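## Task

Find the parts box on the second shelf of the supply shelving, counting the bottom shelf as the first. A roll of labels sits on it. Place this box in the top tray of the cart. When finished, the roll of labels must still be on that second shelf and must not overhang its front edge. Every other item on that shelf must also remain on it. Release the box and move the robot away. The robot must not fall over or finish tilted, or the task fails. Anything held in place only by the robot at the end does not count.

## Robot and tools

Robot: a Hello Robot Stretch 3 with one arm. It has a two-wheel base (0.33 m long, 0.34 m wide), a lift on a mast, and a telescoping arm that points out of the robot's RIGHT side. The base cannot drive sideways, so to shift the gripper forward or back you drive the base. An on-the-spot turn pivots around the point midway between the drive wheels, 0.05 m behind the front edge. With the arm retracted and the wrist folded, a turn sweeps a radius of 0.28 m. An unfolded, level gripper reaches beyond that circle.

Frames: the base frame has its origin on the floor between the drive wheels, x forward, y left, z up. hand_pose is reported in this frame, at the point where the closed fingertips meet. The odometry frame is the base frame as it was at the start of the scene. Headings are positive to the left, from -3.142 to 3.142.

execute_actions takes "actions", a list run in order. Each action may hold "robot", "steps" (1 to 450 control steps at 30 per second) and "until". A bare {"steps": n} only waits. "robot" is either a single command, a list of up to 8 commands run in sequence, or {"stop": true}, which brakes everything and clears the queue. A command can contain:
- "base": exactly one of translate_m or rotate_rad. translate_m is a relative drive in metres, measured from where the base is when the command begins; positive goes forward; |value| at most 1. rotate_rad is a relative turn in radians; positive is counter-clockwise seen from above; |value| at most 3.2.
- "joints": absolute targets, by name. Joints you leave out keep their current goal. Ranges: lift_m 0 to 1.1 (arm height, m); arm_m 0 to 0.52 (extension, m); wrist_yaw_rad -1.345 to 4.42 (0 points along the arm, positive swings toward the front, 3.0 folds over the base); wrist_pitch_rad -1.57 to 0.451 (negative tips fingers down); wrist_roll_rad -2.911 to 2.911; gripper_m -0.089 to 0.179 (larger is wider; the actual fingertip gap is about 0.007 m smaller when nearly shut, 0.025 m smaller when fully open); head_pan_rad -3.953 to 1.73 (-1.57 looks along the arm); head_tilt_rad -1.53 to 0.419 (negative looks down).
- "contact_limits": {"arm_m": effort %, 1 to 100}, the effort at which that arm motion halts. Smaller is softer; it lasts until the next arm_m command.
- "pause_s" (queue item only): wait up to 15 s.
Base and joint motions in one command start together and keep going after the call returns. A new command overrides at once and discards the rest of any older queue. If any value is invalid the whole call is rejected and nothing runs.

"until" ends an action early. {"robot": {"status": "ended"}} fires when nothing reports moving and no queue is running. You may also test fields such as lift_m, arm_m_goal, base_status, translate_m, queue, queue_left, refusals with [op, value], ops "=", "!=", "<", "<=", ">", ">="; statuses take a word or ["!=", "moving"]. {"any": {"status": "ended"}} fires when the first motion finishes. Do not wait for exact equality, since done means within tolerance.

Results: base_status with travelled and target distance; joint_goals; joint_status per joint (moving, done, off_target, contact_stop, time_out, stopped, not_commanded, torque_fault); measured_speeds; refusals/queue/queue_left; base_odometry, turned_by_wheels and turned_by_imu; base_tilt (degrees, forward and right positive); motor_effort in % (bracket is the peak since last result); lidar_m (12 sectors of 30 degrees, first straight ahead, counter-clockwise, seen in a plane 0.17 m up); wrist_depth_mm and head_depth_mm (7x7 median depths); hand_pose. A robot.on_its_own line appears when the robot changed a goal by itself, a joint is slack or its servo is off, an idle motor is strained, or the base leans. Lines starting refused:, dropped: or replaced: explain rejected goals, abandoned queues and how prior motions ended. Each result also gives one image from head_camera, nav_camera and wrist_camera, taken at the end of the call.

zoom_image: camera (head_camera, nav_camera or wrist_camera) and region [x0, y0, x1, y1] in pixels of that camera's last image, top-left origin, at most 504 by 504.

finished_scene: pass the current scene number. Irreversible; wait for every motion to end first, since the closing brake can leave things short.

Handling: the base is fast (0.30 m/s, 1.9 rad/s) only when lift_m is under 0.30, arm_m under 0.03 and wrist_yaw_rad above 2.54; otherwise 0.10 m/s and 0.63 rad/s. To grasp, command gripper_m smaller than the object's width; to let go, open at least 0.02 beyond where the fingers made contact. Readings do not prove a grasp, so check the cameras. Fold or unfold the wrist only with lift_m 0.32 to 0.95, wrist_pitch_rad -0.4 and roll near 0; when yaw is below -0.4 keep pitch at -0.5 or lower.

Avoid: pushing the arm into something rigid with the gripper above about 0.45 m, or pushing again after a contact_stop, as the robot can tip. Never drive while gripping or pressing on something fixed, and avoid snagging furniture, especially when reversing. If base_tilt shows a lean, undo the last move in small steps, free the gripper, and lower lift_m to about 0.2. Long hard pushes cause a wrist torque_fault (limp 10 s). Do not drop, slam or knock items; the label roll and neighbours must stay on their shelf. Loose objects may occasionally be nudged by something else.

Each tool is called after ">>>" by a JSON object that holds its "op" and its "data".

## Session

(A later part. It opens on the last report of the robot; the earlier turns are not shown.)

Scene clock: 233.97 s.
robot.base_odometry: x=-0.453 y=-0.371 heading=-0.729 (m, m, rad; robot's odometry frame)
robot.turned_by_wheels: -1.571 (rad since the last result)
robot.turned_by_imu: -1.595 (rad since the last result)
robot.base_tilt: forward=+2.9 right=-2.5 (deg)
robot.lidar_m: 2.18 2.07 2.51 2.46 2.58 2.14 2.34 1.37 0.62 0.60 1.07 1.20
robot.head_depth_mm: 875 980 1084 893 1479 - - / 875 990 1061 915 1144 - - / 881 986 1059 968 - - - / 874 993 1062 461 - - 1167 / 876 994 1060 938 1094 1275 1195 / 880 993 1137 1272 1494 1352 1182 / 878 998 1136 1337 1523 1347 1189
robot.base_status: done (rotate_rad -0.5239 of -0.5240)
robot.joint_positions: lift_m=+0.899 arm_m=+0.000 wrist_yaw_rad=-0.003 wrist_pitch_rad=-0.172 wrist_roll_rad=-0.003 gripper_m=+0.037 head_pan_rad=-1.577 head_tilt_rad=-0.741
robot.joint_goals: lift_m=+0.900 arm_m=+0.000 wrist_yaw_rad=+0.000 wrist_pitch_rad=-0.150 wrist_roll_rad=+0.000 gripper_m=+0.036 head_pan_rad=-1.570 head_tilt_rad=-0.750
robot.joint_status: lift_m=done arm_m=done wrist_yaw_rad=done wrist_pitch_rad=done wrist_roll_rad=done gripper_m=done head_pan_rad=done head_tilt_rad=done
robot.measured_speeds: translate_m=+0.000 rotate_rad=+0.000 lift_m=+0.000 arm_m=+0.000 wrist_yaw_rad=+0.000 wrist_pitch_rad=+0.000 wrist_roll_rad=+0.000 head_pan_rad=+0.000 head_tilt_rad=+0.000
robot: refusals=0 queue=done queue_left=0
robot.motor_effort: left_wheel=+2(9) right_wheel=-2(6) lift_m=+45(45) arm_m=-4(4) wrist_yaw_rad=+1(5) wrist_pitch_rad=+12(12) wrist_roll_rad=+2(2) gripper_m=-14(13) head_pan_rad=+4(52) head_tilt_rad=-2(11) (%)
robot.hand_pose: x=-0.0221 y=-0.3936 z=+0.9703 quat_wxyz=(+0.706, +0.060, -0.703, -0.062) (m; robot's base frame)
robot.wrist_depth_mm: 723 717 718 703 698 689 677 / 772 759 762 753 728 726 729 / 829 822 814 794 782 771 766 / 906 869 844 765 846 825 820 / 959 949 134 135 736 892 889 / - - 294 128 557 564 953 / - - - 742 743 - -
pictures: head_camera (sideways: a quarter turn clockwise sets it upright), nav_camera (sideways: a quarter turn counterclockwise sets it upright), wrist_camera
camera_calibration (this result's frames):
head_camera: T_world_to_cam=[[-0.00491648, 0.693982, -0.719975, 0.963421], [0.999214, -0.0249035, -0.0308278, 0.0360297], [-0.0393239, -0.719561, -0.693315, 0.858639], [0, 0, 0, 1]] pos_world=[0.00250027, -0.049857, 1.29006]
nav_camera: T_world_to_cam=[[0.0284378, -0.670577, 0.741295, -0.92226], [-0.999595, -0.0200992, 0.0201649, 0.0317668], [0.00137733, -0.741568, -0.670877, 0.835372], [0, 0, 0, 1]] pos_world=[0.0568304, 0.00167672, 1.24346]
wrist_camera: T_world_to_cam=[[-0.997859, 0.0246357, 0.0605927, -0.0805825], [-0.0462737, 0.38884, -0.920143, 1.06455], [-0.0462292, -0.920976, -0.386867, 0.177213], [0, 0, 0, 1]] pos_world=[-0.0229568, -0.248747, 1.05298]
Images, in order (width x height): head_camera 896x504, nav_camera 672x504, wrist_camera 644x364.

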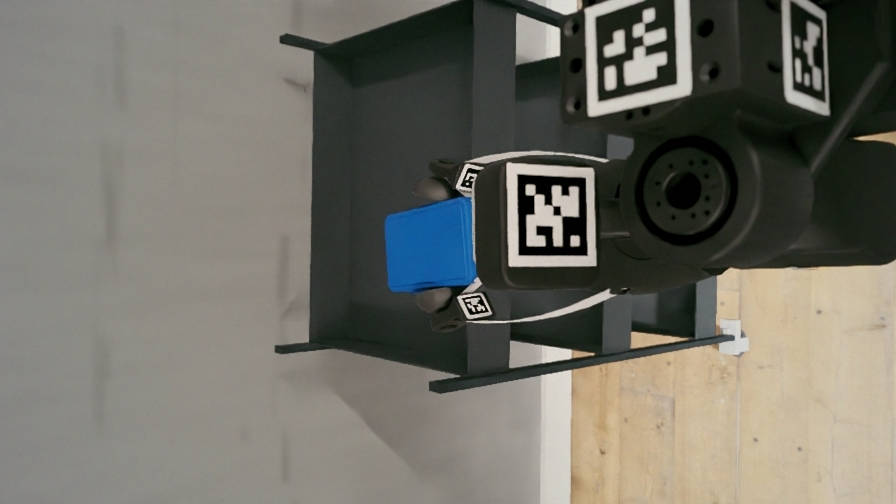

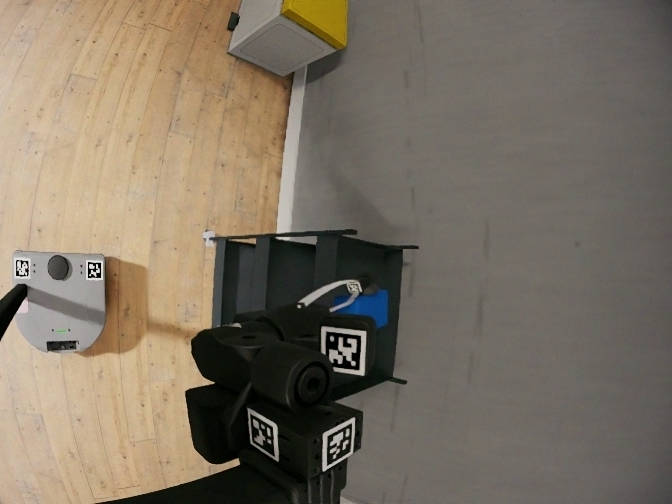

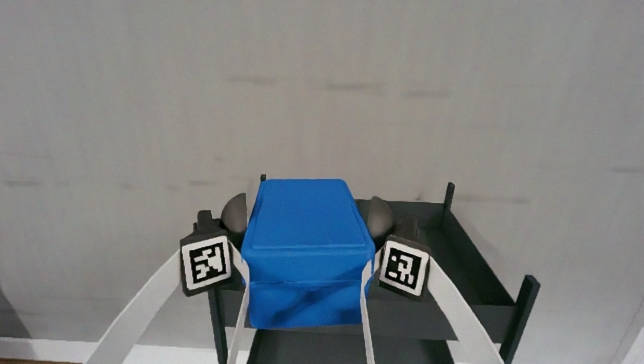

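>>> {"op": "execute_actions", "data": {"actions": [{"robot":[{"base":{"translate_m":-0.09},"joints":{"arm_m":0.41,"wrist_pitch_rad":-0.55}},{"joints":{"lift_m":0.75}}],"steps":450,"until":{"robot":{"status":"ended"}}}]}}

Scene clock: 246.47 s.
robot.base_odometry: x=-0.520 y=-0.312 heading=-0.729 (m, m, rad; robot's odometry frame)
robot.turned_by_wheels: +0.000 (rad since the last result)
robot.turned_by_imu: +0.000 (rad since the last result)
robot.base_tilt: forward=+2.9 right=-2.5 (deg)
robot.lidar_m: 2.20 2.15 2.51 2.48 2.59 2.06 2.26 1.32 0.61 0.60 0.63 1.28
robot.head_depth_mm: 871 981 1125 1283 1506 - - / 871 982 1083 881 - 1284 1191 / 874 981 1055 813 1091 1266 1190 / 873 983 1088 814 1086 1270 1185 / 874 982 1056 912 1087 1277 1184 / 873 987 1054 915 1086 1272 1189 / 873 993 1131 1266 1507 1354 1186
robot.base_status: done (translate_m -0.0900 of -0.0900)
robot.joint_positions: lift_m=+0.751 arm_m=+0.410 wrist_yaw_rad=-0.002 wrist_pitch_rad=-0.567 wrist_roll_rad=-0.002 gripper_m=+0.037 head_pan_rad=-1.577 head_tilt_rad=-0.741
robot.joint_goals: lift_m=+0.750 arm_m=+0.410 wrist_yaw_rad=+0.000 wrist_pitch_rad=-0.550 wrist_roll_rad=+0.000 gripper_m=+0.036 head_pan_rad=-1.570 head_tilt_rad=-0.750
robot.joint_status: lift_m=done arm_m=done wrist_yaw_rad=done wrist_pitch_rad=done wrist_roll_rad=done gripper_m=done head_pan_rad=done head_tilt_rad=done
robot.measured_speeds: translate_m=+0.000 rotate_rad=+0.000 lift_m=+0.000 arm_m=+0.000 wrist_yaw_rad=+0.000 wrist_pitch_rad=+0.000 wrist_roll_rad=+0.000 head_pan_rad=+0.000 head_tilt_rad=+0.000
robot: refusals=0 queue=done queue_left=0
robot.motor_effort: left_wheel=+3(3) right_wheel=-3(6) lift_m=+13(46) arm_m=+4(2) wrist_yaw_rad=+1(2) wrist_pitch_rad=+9(12) wrist_roll_rad=+1(2) gripper_m=-14(14) head_pan_rad=+4(4) head_tilt_rad=-4(2) (%)
robot.hand_pose: x=-0.0220 y=-0.7578 z=+0.7314 quat_wxyz=(+0.680, +0.197, -0.678, -0.199) (m; robot's base frame)
robot.wrist_depth_mm: 337 344 341 337 330 325 315 / 378 302 305 301 355 352 348 / 259 322 322 317 320 310 281 / 260 277 283 268 290 294 236 / 235 241 135 135 250 250 232 / 209 209 166 127 211 219 215 / 186 188 186 186 193 194 195
pictures: head_camera (sideways: a quarter turn clockwise sets it upright), nav_camera (sideways: a quarter turn counterclockwise sets it upright), wrist_camera
camera_calibration (this result's frames):
head_camera: T_world_to_cam=[[-0.00508884, 0.69407, -0.71989, 0.963311], [0.999221, -0.0246508, -0.0308301, 0.0360326], [-0.0391441, -0.719486, -0.693403, 0.858753], [0, 0, 0, 1]] pos_world=[0.00251271, -0.0498564, 1.29005]
nav_camera: T_world_to_cam=[[0.0286043, -0.670661, 0.741212, -0.922153], [-0.99959, -0.0203508, 0.0201617, 0.031771], [0.0015626, -0.741485, -0.670968, 0.835489], [0, 0, 0, 1]] pos_world=[0.05683, 0.00169655, 1.24346]
wrist_camera: T_world_to_cam=[[-0.997964, 0.000050073, 0.0637834, -0.0779933], [-0.0446968, 0.712849, -0.699891, 1.07085], [-0.045503, -0.701317, -0.711396, 0.153271], [0, 0, 0, 1]] pos_world=[-0.0229966, -0.65586, 0.86349]
Images, in order (width x height): head_camera 896x504, nav_camera 672x504, wrist_camera 644x364.

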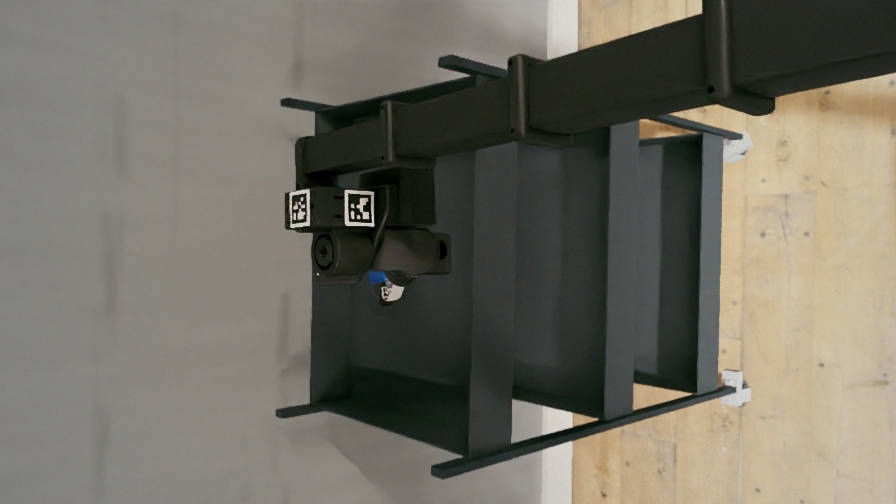

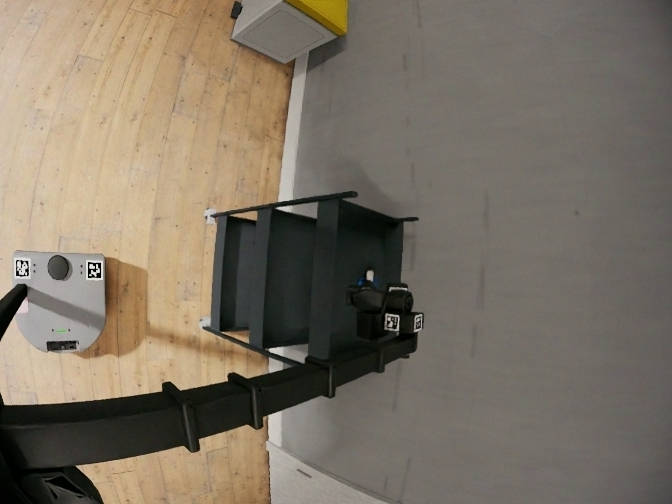

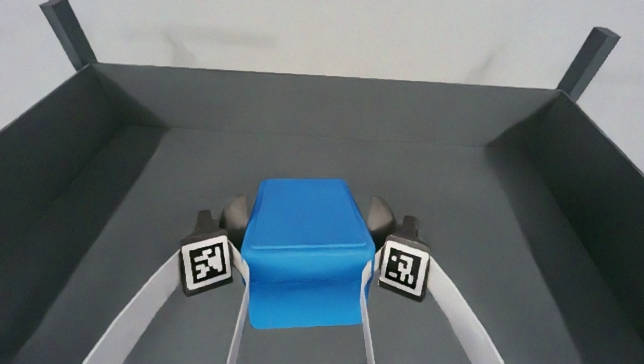

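>>> {"op": "execute_actions", "data": {"actions": [{"robot":[{"joints":{"lift_m":0.73}},{"joints":{"gripper_m":0.13}},{"joints":{"lift_m":0.86}},{"joints":{"arm_m":0.0}}],"steps":450,"until":{"robot":{"status":"ended"}}}]}}

Scene clock: 264.53 s.
robot.base_odometry: x=-0.520 y=-0.312 heading=-0.729 (m, m, rad; robot's odometry frame)
robot.turned_by_wheels: +0.000 (rad since the last result)
robot.turned_by_imu: +0.000 (rad since the last result)
robot.base_tilt: forward=+2.9 right=-2.5 (deg)
robot.lidar_m: 2.19 2.16 2.52 2.48 2.58 2.06 2.25 1.32 0.61 0.60 0.63 1.27
robot.head_depth_mm: 871 983 1121 1286 1511 - - / 871 981 1068 886 1125 - - / 870 981 1058 917 1112 - - / 872 979 1064 886 1117 - - / 877 984 1053 908 1110 1273 1190 / 879 987 1056 912 1090 1277 1188 / 877 990 1135 1271 1492 1350 1184
robot.base_status: done (translate_m -0.0900 of -0.0900)
robot.joint_positions: lift_m=+0.859 arm_m=+0.000 wrist_yaw_rad=-0.002 wrist_pitch_rad=-0.566 wrist_roll_rad=-0.002 gripper_m=+0.130 head_pan_rad=-1.577 head_tilt_rad=-0.741
robot.joint_goals: lift_m=+0.860 arm_m=+0.000 wrist_yaw_rad=+0.000 wrist_pitch_rad=-0.550 wrist_roll_rad=+0.000 gripper_m=+0.130 head_pan_rad=-1.570 head_tilt_rad=-0.750
robot.joint_status: lift_m=done arm_m=done wrist_yaw_rad=done wrist_pitch_rad=done wrist_roll_rad=done gripper_m=done head_pan_rad=done head_tilt_rad=done
robot.measured_speeds: translate_m=+0.000 rotate_rad=+0.000 lift_m=+0.000 arm_m=+0.000 wrist_yaw_rad=+0.000 wrist_pitch_rad=+0.000 wrist_roll_rad=+0.000 head_pan_rad=+0.000 head_tilt_rad=+0.000
robot: refusals=0 queue=done queue_left=0
robot.motor_effort: left_wheel=+3(3) right_wheel=-3(3) lift_m=+44(46) arm_m=-3(4) wrist_yaw_rad=+2(1) wrist_pitch_rad=+9(9) wrist_roll_rad=+1(1) gripper_m=+0(81) head_pan_rad=+4(3) head_tilt_rad=-3(3) (%)
robot.hand_pose: x=-0.0220 y=-0.3486 z=+0.8402 quat_wxyz=(+0.680, +0.197, -0.678, -0.198) (m; robot's base frame)
robot.wrist_depth_mm: 770 758 726 699 719 722 710 / 866 834 627 674 682 801 796 / - 934 460 454 460 892 899 / - - 837 815 796 - - / - - 708 716 712 - - / - - 943 926 962 - - / 934 937 933 945 938 972 982
pictures: head_camera (sideways: a quarter turn clockwise sets it upright), nav_camera (sideways: a quarter turn counterclockwise sets it upright), wrist_camera
camera_calibration (this result's frames):
head_camera: T_world_to_cam=[[-0.00515435, 0.694071, -0.719888, 0.963309], [0.999223, -0.0245564, -0.0308301, 0.0360326], [-0.0390761, -0.719487, -0.693406, 0.858755], [0, 0, 0, 1]] pos_world=[0.00251741, -0.0498567, 1.29005]
nav_camera: T_world_to_cam=[[0.0286676, -0.670661, 0.74121, -0.922151], [-0.999588, -0.0204452, 0.0201616, 0.0317711], [0.00163262, -0.741483, -0.67097, 0.835492], [0, 0, 0, 1]] pos_world=[0.0568298, 0.00170151, 1.24346]
wrist_camera: T_world_to_cam=[[-0.997964, -0.0000250847, 0.0637852, -0.0849516], [-0.0447945, 0.712185, -0.700561, 0.855638], [-0.0454093, -0.701991, -0.710736, 0.516806], [0, 0, 0, 1]] pos_world=[-0.022983, -0.246582, 0.972158]
Images, in order (width x height): head_camera 896x504, nav_camera 672x504, wrist_camera 644x364.

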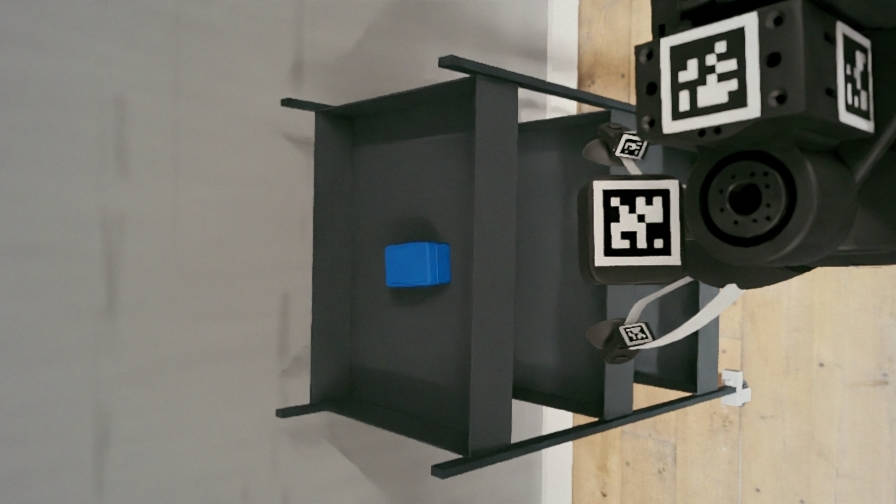

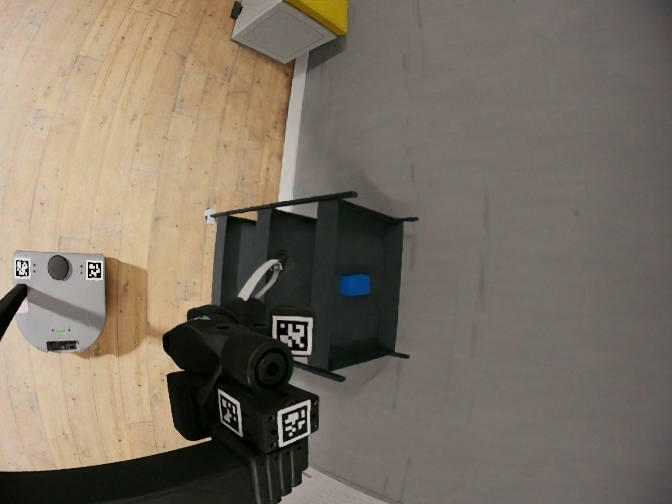

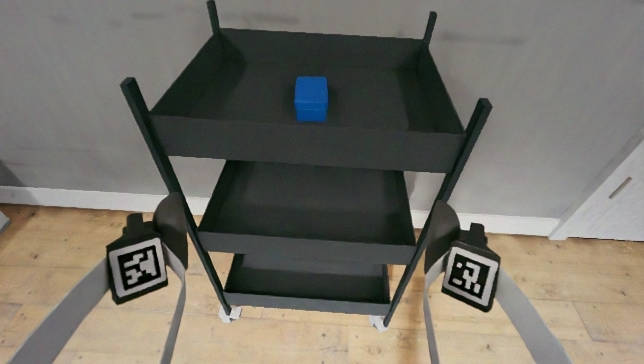

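>>> {"op": "execute_actions", "data": {"actions": [{"robot":{"joints":{"head_pan_rad":1.7,"head_tilt_rad":-0.4}},"steps":200,"until":{"robot":{"status":"ended"}}}]}}

Scene clock: 271.23 s.
robot.base_odometry: x=-0.520 y=-0.312 heading=-0.729 (m, m, rad; robot's odometry frame)
robot.turned_by_wheels: +0.000 (rad since the last result)
robot.turned_by_imu: +0.000 (rad since the last result)
robot.base_tilt: forward=+2.9 right=-2.6 (deg)
robot.lidar_m: 2.20 2.15 2.52 2.48 2.59 2.06 2.25 1.32 0.61 0.60 0.63 1.27
robot.head_depth_mm: 2314 2504 2424 2541 2249 1741 1430 / 2352 2486 2689 2819 2243 1759 1435 / 2365 2531 2733 2857 2262 1767 1435 / 2394 2583 2783 2961 2258 1751 1439 / 2398 2624 2774 2853 2252 1740 1441 / 2480 2655 2560 2710 2234 1753 1441 / 2516 2683 2778 2823 2234 1752 1475
robot.base_status: done (translate_m -0.0900 of -0.0900)
robot.joint_positions: lift_m=+0.859 arm_m=+0.000 wrist_yaw_rad=-0.002 wrist_pitch_rad=-0.566 wrist_roll_rad=-0.002 gripper_m=+0.130 head_pan_rad=+1.693 head_tilt_rad=-0.409
robot.joint_goals: lift_m=+0.860 arm_m=+0.000 wrist_yaw_rad=+0.000 wrist_pitch_rad=-0.550 wrist_roll_rad=+0.000 gripper_m=+0.130 head_pan_rad=+1.700 head_tilt_rad=-0.400
robot.joint_status: lift_m=done arm_m=done wrist_yaw_rad=done wrist_pitch_rad=done wrist_roll_rad=done gripper_m=done head_pan_rad=done head_tilt_rad=done
robot.measured_speeds: translate_m=+0.000 rotate_rad=+0.000 lift_m=+0.000 arm_m=+0.000 wrist_yaw_rad=+0.000 wrist_pitch_rad=+0.000 wrist_roll_rad=+0.000 head_pan_rad=+0.000 head_tilt_rad=+0.000
robot: refusals=0 queue=done queue_left=0
robot.motor_effort: left_wheel=+3(2) right_wheel=-2(2) lift_m=+44(45) arm_m=-3(4) wrist_yaw_rad=+2(1) wrist_pitch_rad=+9(8) wrist_roll_rad=+1(1) gripper_m=+1(0) head_pan_rad=+4(52) head_tilt_rad=+2(17) (%)
robot.hand_pose: x=-0.0220 y=-0.3486 z=+0.8402 quat_wxyz=(+0.680, +0.197, -0.678, -0.198) (m; robot's base frame)
robot.wrist_depth_mm: 763 755 725 707 710 717 707 / 878 827 628 663 680 805 790 / - 956 461 454 461 890 916 / - - 829 807 796 - - / - - 708 714 715 - - / - - 948 923 971 - - / 924 942 937 952 943 968 981
pictures: head_camera (sideways: a quarter turn clockwise sets it upright), nav_camera (sideways: a quarter turn counterclockwise sets it upright), wrist_camera
camera_calibration (this result's frames):
head_camera: T_world_to_cam=[[0.0605482, -0.417103, -0.90684, 1.20665], [-0.995282, -0.0942371, -0.0231087, 0.0381585], [-0.0758193, 0.90396, -0.420841, 0.504373], [0, 0, 0, 1]] pos_world=[0.00315898, 0.0509614, 1.30738]
nav_camera: T_world_to_cam=[[-0.080191, 0.385259, 0.919318, -1.15373], [0.989774, 0.139929, 0.0276969, 0.00981541], [-0.117968, 0.912138, -0.39254, 0.473968], [0, 0, 0, 1]] pos_world=[-0.0463202, 0.0107852, 1.24642]
wrist_camera: T_world_to_cam=[[-0.997964, -0.000024745, 0.063785, -0.0849514], [-0.0447941, 0.712185, -0.700561, 0.855639], [-0.0454094, -0.701991, -0.710736, 0.516806], [0, 0, 0, 1]] pos_world=[-0.022983, -0.246582, 0.972158]
Images, in order (width x height): head_camera 896x504, nav_camera 672x504, wrist_camera 644x364.

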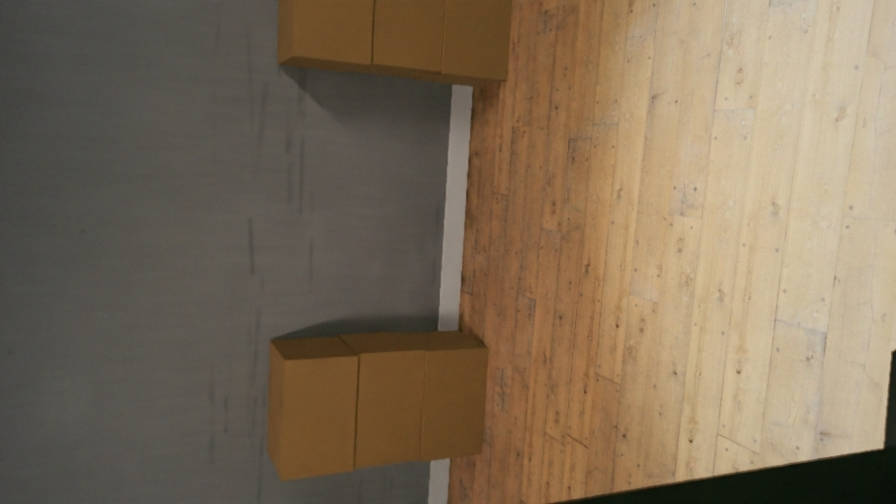

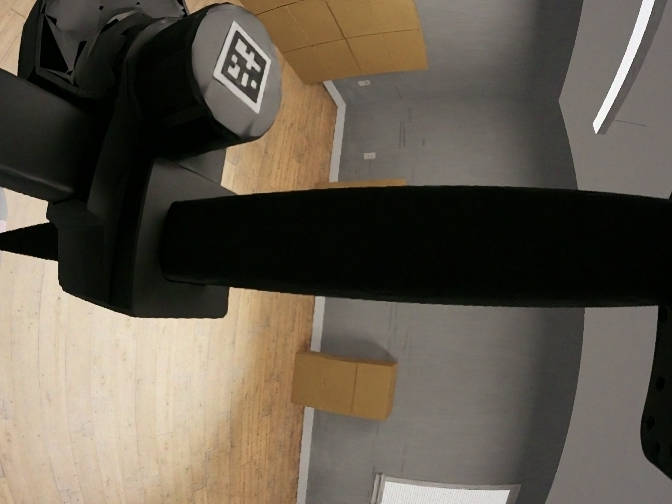

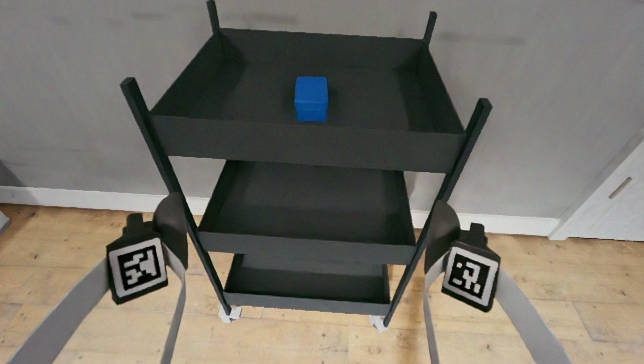

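>>> {"op": "execute_actions", "data": {"actions": [{"robot":{"joints":{"head_pan_rad":-3.1,"head_tilt_rad":-0.4}},"steps":300,"until":{"robot":{"status":"ended"}}}]}}

>>> {"op": "execute_actions", "data": {"actions": [{"robot":{"joints":{"head_pan_rad":-0.3,"head_tilt_rad":-0.4}},"steps":300,"until":{"robot":{"status":"ended"}}}]}}

Scene clock: 285.03 s.
robot.base_odometry: x=-0.520 y=-0.312 heading=-0.729 (m, m, rad; robot's odometry frame)
robot.turned_by_wheels: +0.000 (rad since the last result)
robot.turned_by_imu: +0.000 (rad since the last result)
robot.base_tilt: forward=+2.9 right=-2.6 (deg)
robot.lidar_m: 2.19 2.16 2.51 2.47 2.59 2.06 2.26 1.33 0.61 0.60 0.63 1.28
robot.head_depth_mm: 1912 2041 2208 2337 2215 1763 - / 1918 2046 2202 2404 2280 1777 - / 1933 2055 2237 2425 2244 1758 - / 1950 2089 2233 2426 2276 1757 1475 / 1959 2120 2271 2447 2236 1736 1430 / 1965 2133 2265 2462 2258 1756 1428 / 1979 2125 2304 2486 2255 1752 1434
robot.base_status: done (translate_m -0.0900 of -0.0900)
robot.joint_positions: lift_m=+0.859 arm_m=+0.000 wrist_yaw_rad=-0.002 wrist_pitch_rad=-0.566 wrist_roll_rad=-0.002 gripper_m=+0.130 head_pan_rad=-3.093 head_tilt_rad=-0.409
robot.joint_goals: lift_m=+0.860 arm_m=+0.000 wrist_yaw_rad=+0.000 wrist_pitch_rad=-0.550 wrist_roll_rad=+0.000 gripper_m=+0.130 head_pan_rad=-3.100 head_tilt_rad=-0.400
robot.joint_status: lift_m=done arm_m=done wrist_yaw_rad=done wrist_pitch_rad=done wrist_roll_rad=done gripper_m=done head_pan_rad=done head_tilt_rad=done
robot.measured_speeds: translate_m=+0.000 rotate_rad=+0.000 lift_m=+0.000 arm_m=+0.000 wrist_yaw_rad=+0.000 wrist_pitch_rad=+0.000 wrist_roll_rad=+0.000 head_pan_rad=+0.000 head_tilt_rad=+0.000
robot: refusals=0 queue=done queue_left=0
robot.motor_effort: left_wheel=+3(3) right_wheel=-3(3) lift_m=+44(45) arm_m=-4(4) wrist_yaw_rad=+2(1) wrist_pitch_rad=+9(9) wrist_roll_rad=+1(1) gripper_m=+0(0) head_pan_rad=-5(51) head_tilt_rad=+4(6) (%)
robot.hand_pose: x=-0.0220 y=-0.3486 z=+0.8402 quat_wxyz=(+0.680, +0.197, -0.678, -0.198) (m; robot's base frame)
robot.wrist_depth_mm: 777 760 719 704 711 714 699 / 874 830 631 671 679 817 789 / - 946 458 451 466 897 926 / - - 823 807 783 - - / - - 707 713 728 - - / - - 938 925 989 - - / 935 927 932 949 945 951 965
pictures: head_camera (sideways: a quarter turn clockwise sets it upright), nav_camera (sideways: a quarter turn counterclockwise sets it upright), wrist_camera
camera_calibration (this result's frames):
head_camera: T_world_to_cam=[[0.420412, 0.0299074, -0.90684, 1.20446], [0.0212573, -0.999507, -0.0231087, 0.0319576], [-0.907084, -0.00956179, -0.420841, 0.509444], [0, 0, 0, 1]] pos_world=[-0.0449401, 0.000790716, 1.30738]
nav_camera: T_world_to_cam=[[-0.390089, -0.0518247, 0.919318, -1.15183], [-0.067229, 0.997353, 0.0276969, 0.0162631], [-0.91832, -0.0510006, -0.39254, 0.47885], [0, 0, 0, 1]] pos_world=[-0.00848682, -0.0514919, 1.24642]
wrist_camera: T_world_to_cam=[[-0.997964, -0.0000248193, 0.0637851, -0.0849515], [-0.0447943, 0.712185, -0.700561, 0.855638], [-0.0454095, -0.701991, -0.710736, 0.516806], [0, 0, 0, 1]] pos_world=[-0.022983, -0.246582, 0.972158]
Images, in order (width x height): head_camera 896x504, nav_camera 672x504, wrist_camera 644x364.

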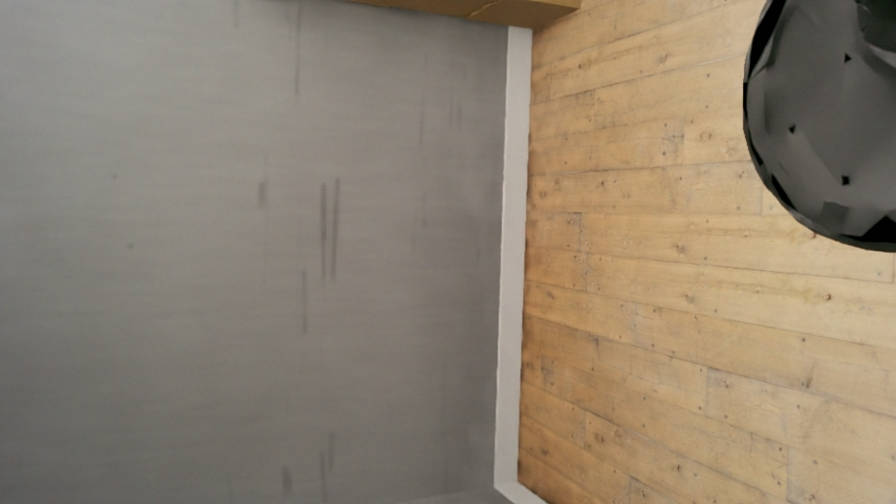

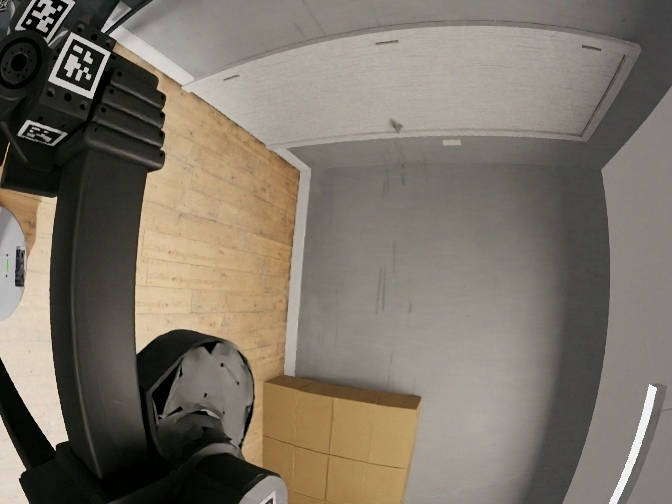

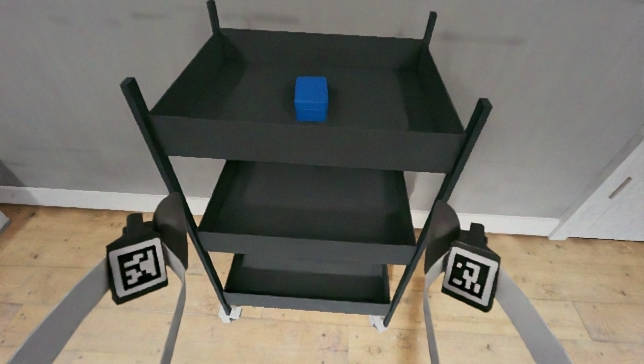

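Scene clock: 286.93 s.
robot.base_odometry: x=-0.520 y=-0.312 heading=-0.729 (m, m, rad; robot's odometry frame)
robot.turned_by_wheels: +0.000 (rad since the last result)
robot.turned_by_imu: +0.000 (rad since the last result)
robot.base_tilt: forward=+2.9 right=-2.6 (deg)
robot.lidar_m: 2.20 2.16 2.51 2.47 2.58 2.06 2.26 1.32 0.61 0.60 0.63 1.27
robot.head_depth_mm: 1611 1659 1720 1781 1608 1682 1440 / 1917 1997 2066 2060 1532 1625 1431 / 2288 2434 2581 2660 1620 1634 1442 / 2293 2401 2622 2765 2173 1751 1436 / 2223 2347 2524 2663 2249 1753 1437 / 2147 2294 2465 2635 2275 1749 1432 / 2083 2235 2350 2585 2268 1747 1437
robot.base_status: done (translate_m -0.0900 of -0.0900)
robot.joint_positions: lift_m=+0.859 arm_m=+0.000 wrist_yaw_rad=-0.002 wrist_pitch_rad=-0.566 wrist_roll_rad=-0.002 gripper_m=+0.130 head_pan_rad=-0.307 head_tilt_rad=-0.409
robot.joint_goals: lift_m=+0.860 arm_m=+0.000 wrist_yaw_rad=+0.000 wrist_pitch_rad=-0.550 wrist_roll_rad=+0.000 gripper_m=+0.130 head_pan_rad=-0.300 head_tilt_rad=-0.400
robot.joint_status: lift_m=done arm_m=done wrist_yaw_rad=done wrist_pitch_rad=done wrist_roll_rad=done gripper_m=done head_pan_rad=done head_tilt_rad=done
robot.measured_speeds: translate_m=+0.000 rotate_rad=+0.000 lift_m=+0.000 arm_m=+0.000 wrist_yaw_rad=+0.000 wrist_pitch_rad=+0.000 wrist_roll_rad=+0.000 head_pan_rad=+0.000 head_tilt_rad=+0.000
robot: refusals=0 queue=done queue_left=0
robot.motor_effort: left_wheel=+3(3) right_wheel=-3(2) lift_m=+44(45) arm_m=-4(4) wrist_yaw_rad=+2(2) wrist_pitch_rad=+9(9) wrist_roll_rad=+1(1) gripper_m=+0(1) head_pan_rad=+5(51) head_tilt_rad=+3(5) (%)
robot.hand_pose: x=-0.0220 y=-0.3486 z=+0.8402 quat_wxyz=(+0.680, +0.197, -0.678, -0.198) (m; robot's base frame)
robot.wrist_depth_mm: 791 759 723 710 709 708 700 / 890 833 637 668 686 800 803 / - 949 459 451 462 913 909 / - - 826 822 800 - - / - - 716 721 730 - - / - - 954 922 978 - - / 931 916 937 963 940 970 973
pictures: head_camera (sideways: a quarter turn clockwise sets it upright), nav_camera (sideways: a quarter turn counterclockwise sets it upright), wrist_camera
camera_calibration (this result's frames):
head_camera: T_world_to_cam=[[-0.404411, 0.118502, -0.906868, 1.20953], [0.328495, 0.944223, -0.0231069, 0.0300811], [0.853547, -0.307247, -0.420782, 0.498627], [0, 0, 0, 1]] pos_world=[0.0536627, -0.0185331, 1.30739]
nav_camera: T_world_to_cam=[[0.383629, -0.0873887, 0.919343, -1.15659], [-0.284657, -0.958229, 0.0276981, 0.0175879], [0.878521, -0.272323, -0.39248, 0.467811], [0, 0, 0, 1]] pos_world=[0.0377249, 0.0431762, 1.24642]
wrist_camera: T_world_to_cam=[[-0.997964, -0.0000251018, 0.0637851, -0.0849515], [-0.0447944, 0.712185, -0.700561, 0.855638], [-0.0454092, -0.701991, -0.710736, 0.516806], [0, 0, 0, 1]] pos_world=[-0.022983, -0.246582, 0.972158]
Images, in order (width x height): head_camera 896x504, nav_camera 672x504, wrist_camera 644x364.

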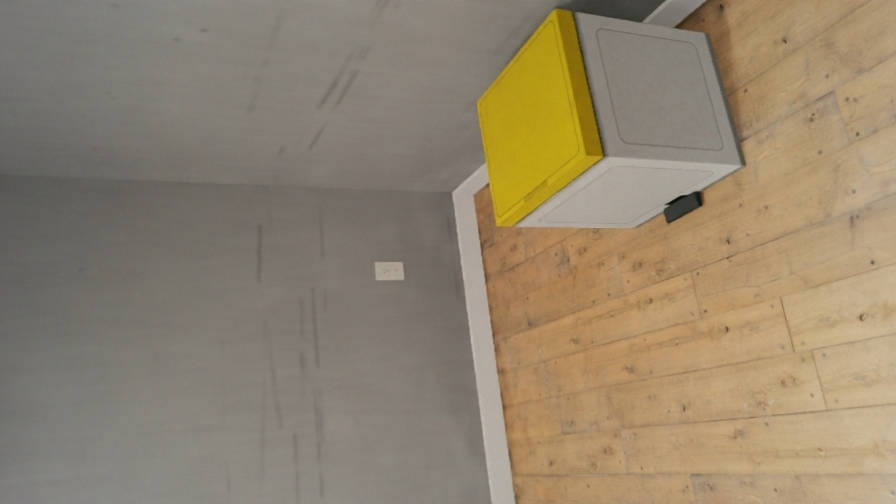

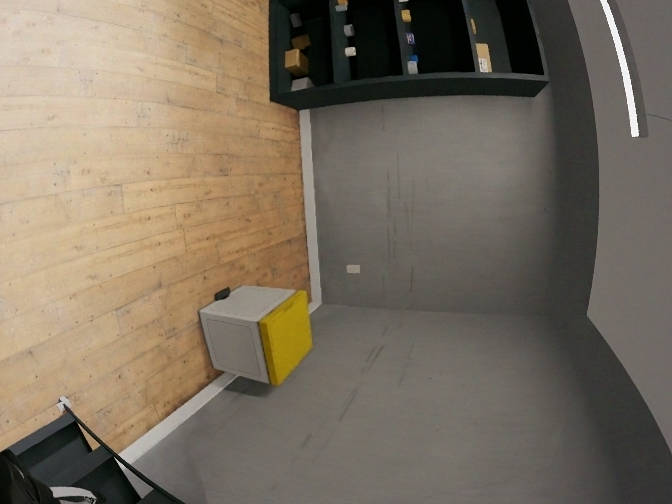

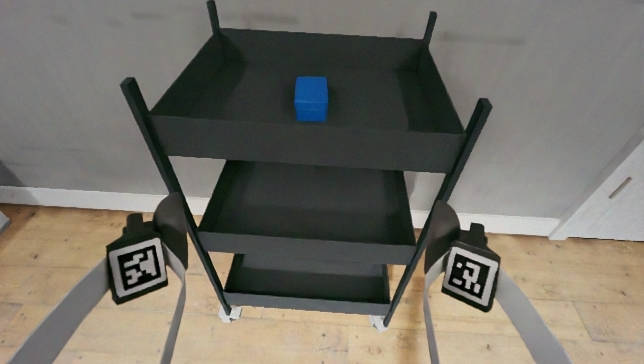

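The shelf is off to the left; I'll take one look at it.

>>> {"op": "execute_actions", "data": {"actions": [{"robot":{"joints":{"head_pan_rad":0.65,"head_tilt_rad":-0.35}},"steps":300,"until":{"robot":{"status":"ended"}}}]}}

Scene clock: 292.63 s.
robot.base_odometry: x=-0.520 y=-0.312 heading=-0.729 (m, m, rad; robot's odometry frame)
robot.turned_by_wheels: +0.000 (rad since the last result)
robot.turned_by_imu: +0.000 (rad since the last result)
robot.base_tilt: forward=+2.9 right=-2.5 (deg)
robot.lidar_m: 2.20 2.15 2.51 2.47 2.59 2.06 2.26 1.32 0.61 0.60 0.63 1.27
robot.head_depth_mm: 2206 2364 2478 2255 2320 1850 1493 / 2387 2495 2646 2614 2399 1842 1501 / 2434 2630 2793 2880 2433 1839 1503 / 2314 2470 2638 2805 2427 1843 1493 / 2980 3186 3387 3458 2422 1853 1492 / 3145 3351 3490 3517 2419 1860 1495 / 2915 3078 3180 3262 2428 1863 1496
robot.base_status: done (translate_m -0.0900 of -0.0900)
robot.joint_positions: lift_m=+0.859 arm_m=+0.000 wrist_yaw_rad=-0.002 wrist_pitch_rad=-0.566 wrist_roll_rad=-0.002 gripper_m=+0.130 head_pan_rad=+0.643 head_tilt_rad=-0.360
robot.joint_goals: lift_m=+0.860 arm_m=+0.000 wrist_yaw_rad=+0.000 wrist_pitch_rad=-0.550 wrist_roll_rad=+0.000 gripper_m=+0.130 head_pan_rad=+0.650 head_tilt_rad=-0.350
robot.joint_status: lift_m=done arm_m=done wrist_yaw_rad=done wrist_pitch_rad=done wrist_roll_rad=done gripper_m=done head_pan_rad=done head_tilt_rad=done
robot.measured_speeds: translate_m=+0.000 rotate_rad=+0.000 lift_m=+0.000 arm_m=+0.000 wrist_yaw_rad=+0.000 wrist_pitch_rad=+0.000 wrist_roll_rad=+0.000 head_pan_rad=+0.000 head_tilt_rad=+0.000
robot: refusals=0 queue=done queue_left=0
robot.motor_effort: left_wheel=+3(3) right_wheel=-2(3) lift_m=+44(45) arm_m=-4(4) wrist_yaw_rad=+2(1) wrist_pitch_rad=+9(9) wrist_roll_rad=+1(1) gripper_m=+0(1) head_pan_rad=+4(50) head_tilt_rad=+4(6) (%)
robot.hand_pose: x=-0.0220 y=-0.3486 z=+0.8402 quat_wxyz=(+0.680, +0.197, -0.678, -0.198) (m; robot's base frame)
robot.wrist_depth_mm: 774 759 726 708 713 720 709 / 872 836 628 661 681 796 808 / - 931 461 453 467 897 887 / - - 828 804 800 - - / - - 709 712 711 - - / - 994 934 941 968 - - / 944 935 932 953 928 965 977
pictures: head_camera (sideways: a quarter turn clockwise sets it upright), nav_camera (sideways: a quarter turn counterclockwise sets it upright), wrist_camera
camera_calibration (this result's frames):
head_camera: T_world_to_cam=[[-0.295543, -0.233, -0.92648, 1.23445], [-0.576084, 0.817102, -0.0217245, 0.0338008], [0.76209, 0.527309, -0.375717, 0.440541], [0, 0, 0, 1]] pos_world=[0.0485746, 0.027708, 1.30995]
nav_camera: T_world_to_cam=[[0.257684, 0.233847, 0.937504, -1.17952], [0.612752, -0.789759, 0.0285723, 0.0109738], [0.747084, 0.567095, -0.346799, 0.409164], [0, 0, 0, 1]] pos_world=[-0.00846004, 0.0524599, 1.24739]
wrist_camera: T_world_to_cam=[[-0.997964, -0.0000249735, 0.0637853, -0.0849517], [-0.0447945, 0.712186, -0.700561, 0.855638], [-0.0454095, -0.701991, -0.710736, 0.516806], [0, 0, 0, 1]] pos_world=[-0.022983, -0.246582, 0.972158]
Images, in order (width x height): head_camera 896x504, nav_camera 672x504, wrist_camera 644x364.

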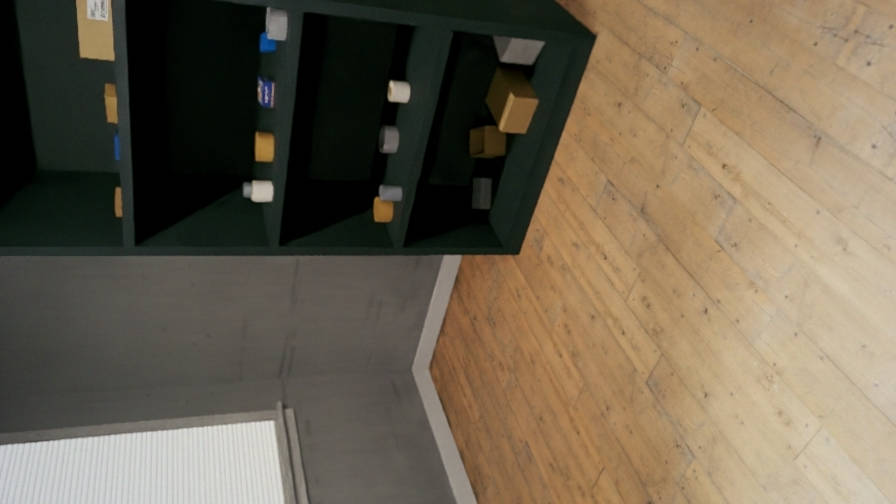

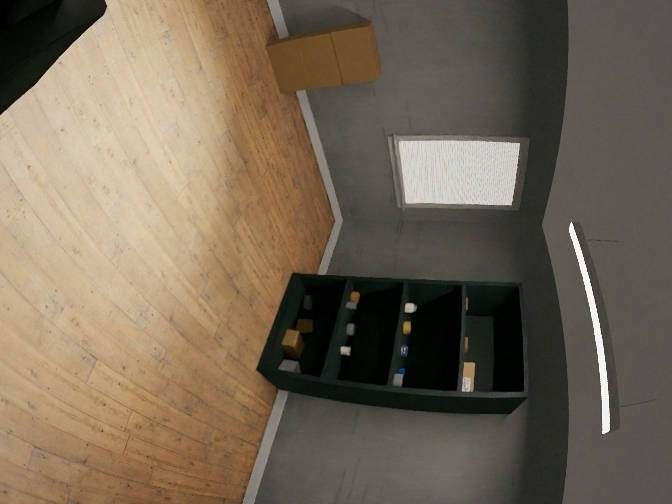

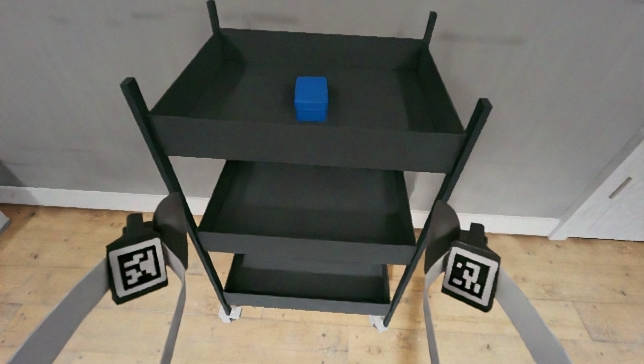

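Roll is on the second shelf, and the box is in the tray.

>>> {"op": "finished_scene", "data": {"scene": 2}}

The scene is finished: the task was done.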